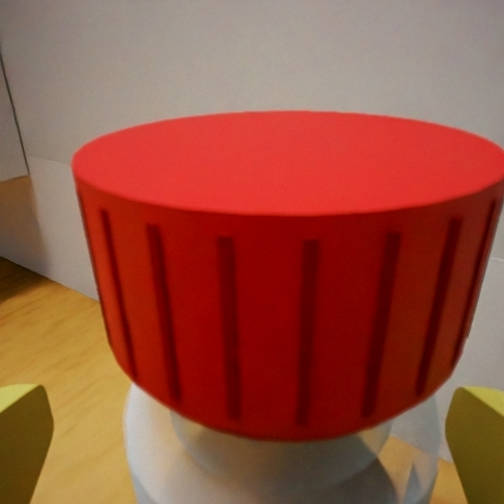

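Call:
execute_actions([
  {"rows": [[-0.006,0.004,0.006,0,-0.007,0.007,0.85,-0.005,-0.002,0.005,0,-0.005,-0.008,0.85],[-0.004,0.006,0.006,0,-0.007,0.007,0.85,-0.003,-0.004,0.005,0,-0.005,-0.008,0.85],[-0.002,0.008,0.006,0,-0.007,0.007,0.85,-0.001,-0.006,0.005,0,-0.005,-0.008,0.85],[0,0.01,0.006,0,-0.007,0.007,0.85,0.001,-0.008,0.005,0,-0.005,-0.008,0.85],[0.002,0.012,0.006,0,-0.007,0.007,0.8,0.002,-0.01,0.005,0,-0.005,-0.008,0.8],[0.004,0.014,0.006,0,-0.007,0.007,0.75,0.003,-0.012,0.005,0,-0.005,-0.008,0.75],[0.005,0.016,0.006,0,-0.007,0.007,0.7,0.004,-0.014,0.005,0,-0.005,-0.008,0.7],[0.006,0.017,0.006,0,-0.007,0.007,0.65,0.005,-0.016,0.005,0,-0.005,-0.008,0.65],[0.007,0.018,0.006,0,-0.007,0.007,0.62,0.006,-0.017,0.005,0,-0.005,-0.008,0.62],[0.008,0.018,0.006,0,-0.007,0.007,0.6,0.007,-0.018,0.005,0,-0.005,-0.008,0.6]], "steps": 15},
])

Scene clock: 583.67 s of 6000.00 s.
left_arm: end_effector_position=(+0.5033, +0.3942, +0.0547) grip_measured=+0.602 end_effector_quat_wxyz=(+0.685, +0.180, +0.683, -0.181) | right_arm: end_effector_position=(+0.5070, -0.4272, +0.0536) grip_measured=+0.602 end_effector_quat_wxyz=(+0.681, -0.204, +0.674, +0.202)
Joint positions: left_arm=[ 0.6    2.455  1.097  1.362  0.954 -0.004  0.074] | right_arm=[-0.352  2.422  0.964  1.477 -1.11   0.012  0.074]
Joint velocities: left_arm=[-0.007 -0.002 -0.017 -0.051 -0.007  0.022  0.001] | right_arm=[ 0.012 -0.002  0.007  0.168  0.022  0.007  0.   ]
Joint torques (N m, as the arm reports them, + toward a larger angle): left_arm=[  0.52 -10.1    7.68   2.14   0.05  -0.05] | right_arm=[ -0.74 -10.29   5.63   2.22  -0.06  -0.09]
Hand target (left_arm): +0.507, +0.399, +0.059; +0.693, +0.186, +0.675, -0.176
Hand target (right_arm): +0.510, -0.431, +0.057; +0.686, -0.209, +0.668, +0.197
Off the commanded pose (left_arm): 0.008 m, 2 deg.
Off the commanded pose (right_arm): 0.006 m, 1 deg.
Steps of this call (steps 1 to 90: nothing new was sent; then 1.73 s passed at rest; steps 91 to 105: all 15 steps of this action). Readings (end_effector_position):
91: left_arm (+0.4987, +0.3920, +0.0645) | right_arm (+0.5014, -0.4239, +0.0615)
92: left_arm (+0.4987, +0.3920, +0.0648) | right_arm (+0.5013, -0.4239, +0.0614)
94: left_arm (+0.4989, +0.3921, +0.0652) | right_arm (+0.5014, -0.4239, +0.0604)
98: left_arm (+0.5025, +0.3938, +0.0613) | right_arm (+0.5043, -0.4256, +0.0556)
105: the state above
camera_calibration (this result's frames):
cam_left_wrist: T_world_to_cam=[[-0.495827, -0.868417, -0.00263774, 0.592705], [-0.370084, 0.214047, -0.904003, 0.191518], [0.785617, -0.447253, -0.427517, -0.111656], [0, 0, 0, 1]] pos_world=[0.452475, 0.423783, 0.126962]
cam_right_wrist: T_world_to_cam=[[0.536998, -0.842995, 0.0314976, -0.636628], [-0.339957, -0.250427, -0.906485, 0.153793], [0.77205, 0.476073, -0.421061, -0.0837434], [0, 0, 0, 1]] pos_world=[0.458805, -0.458292, 0.124202]

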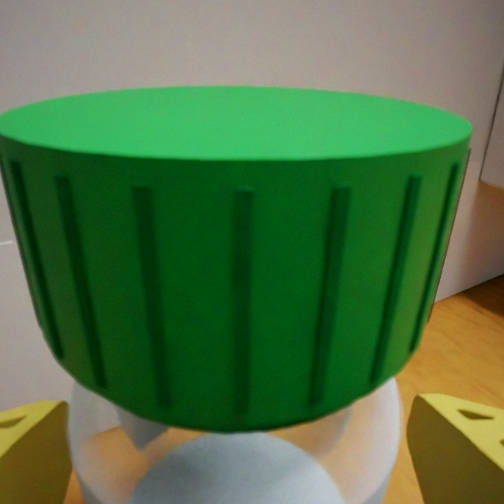

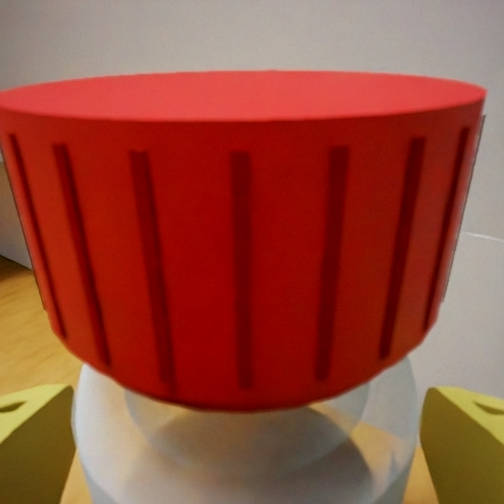

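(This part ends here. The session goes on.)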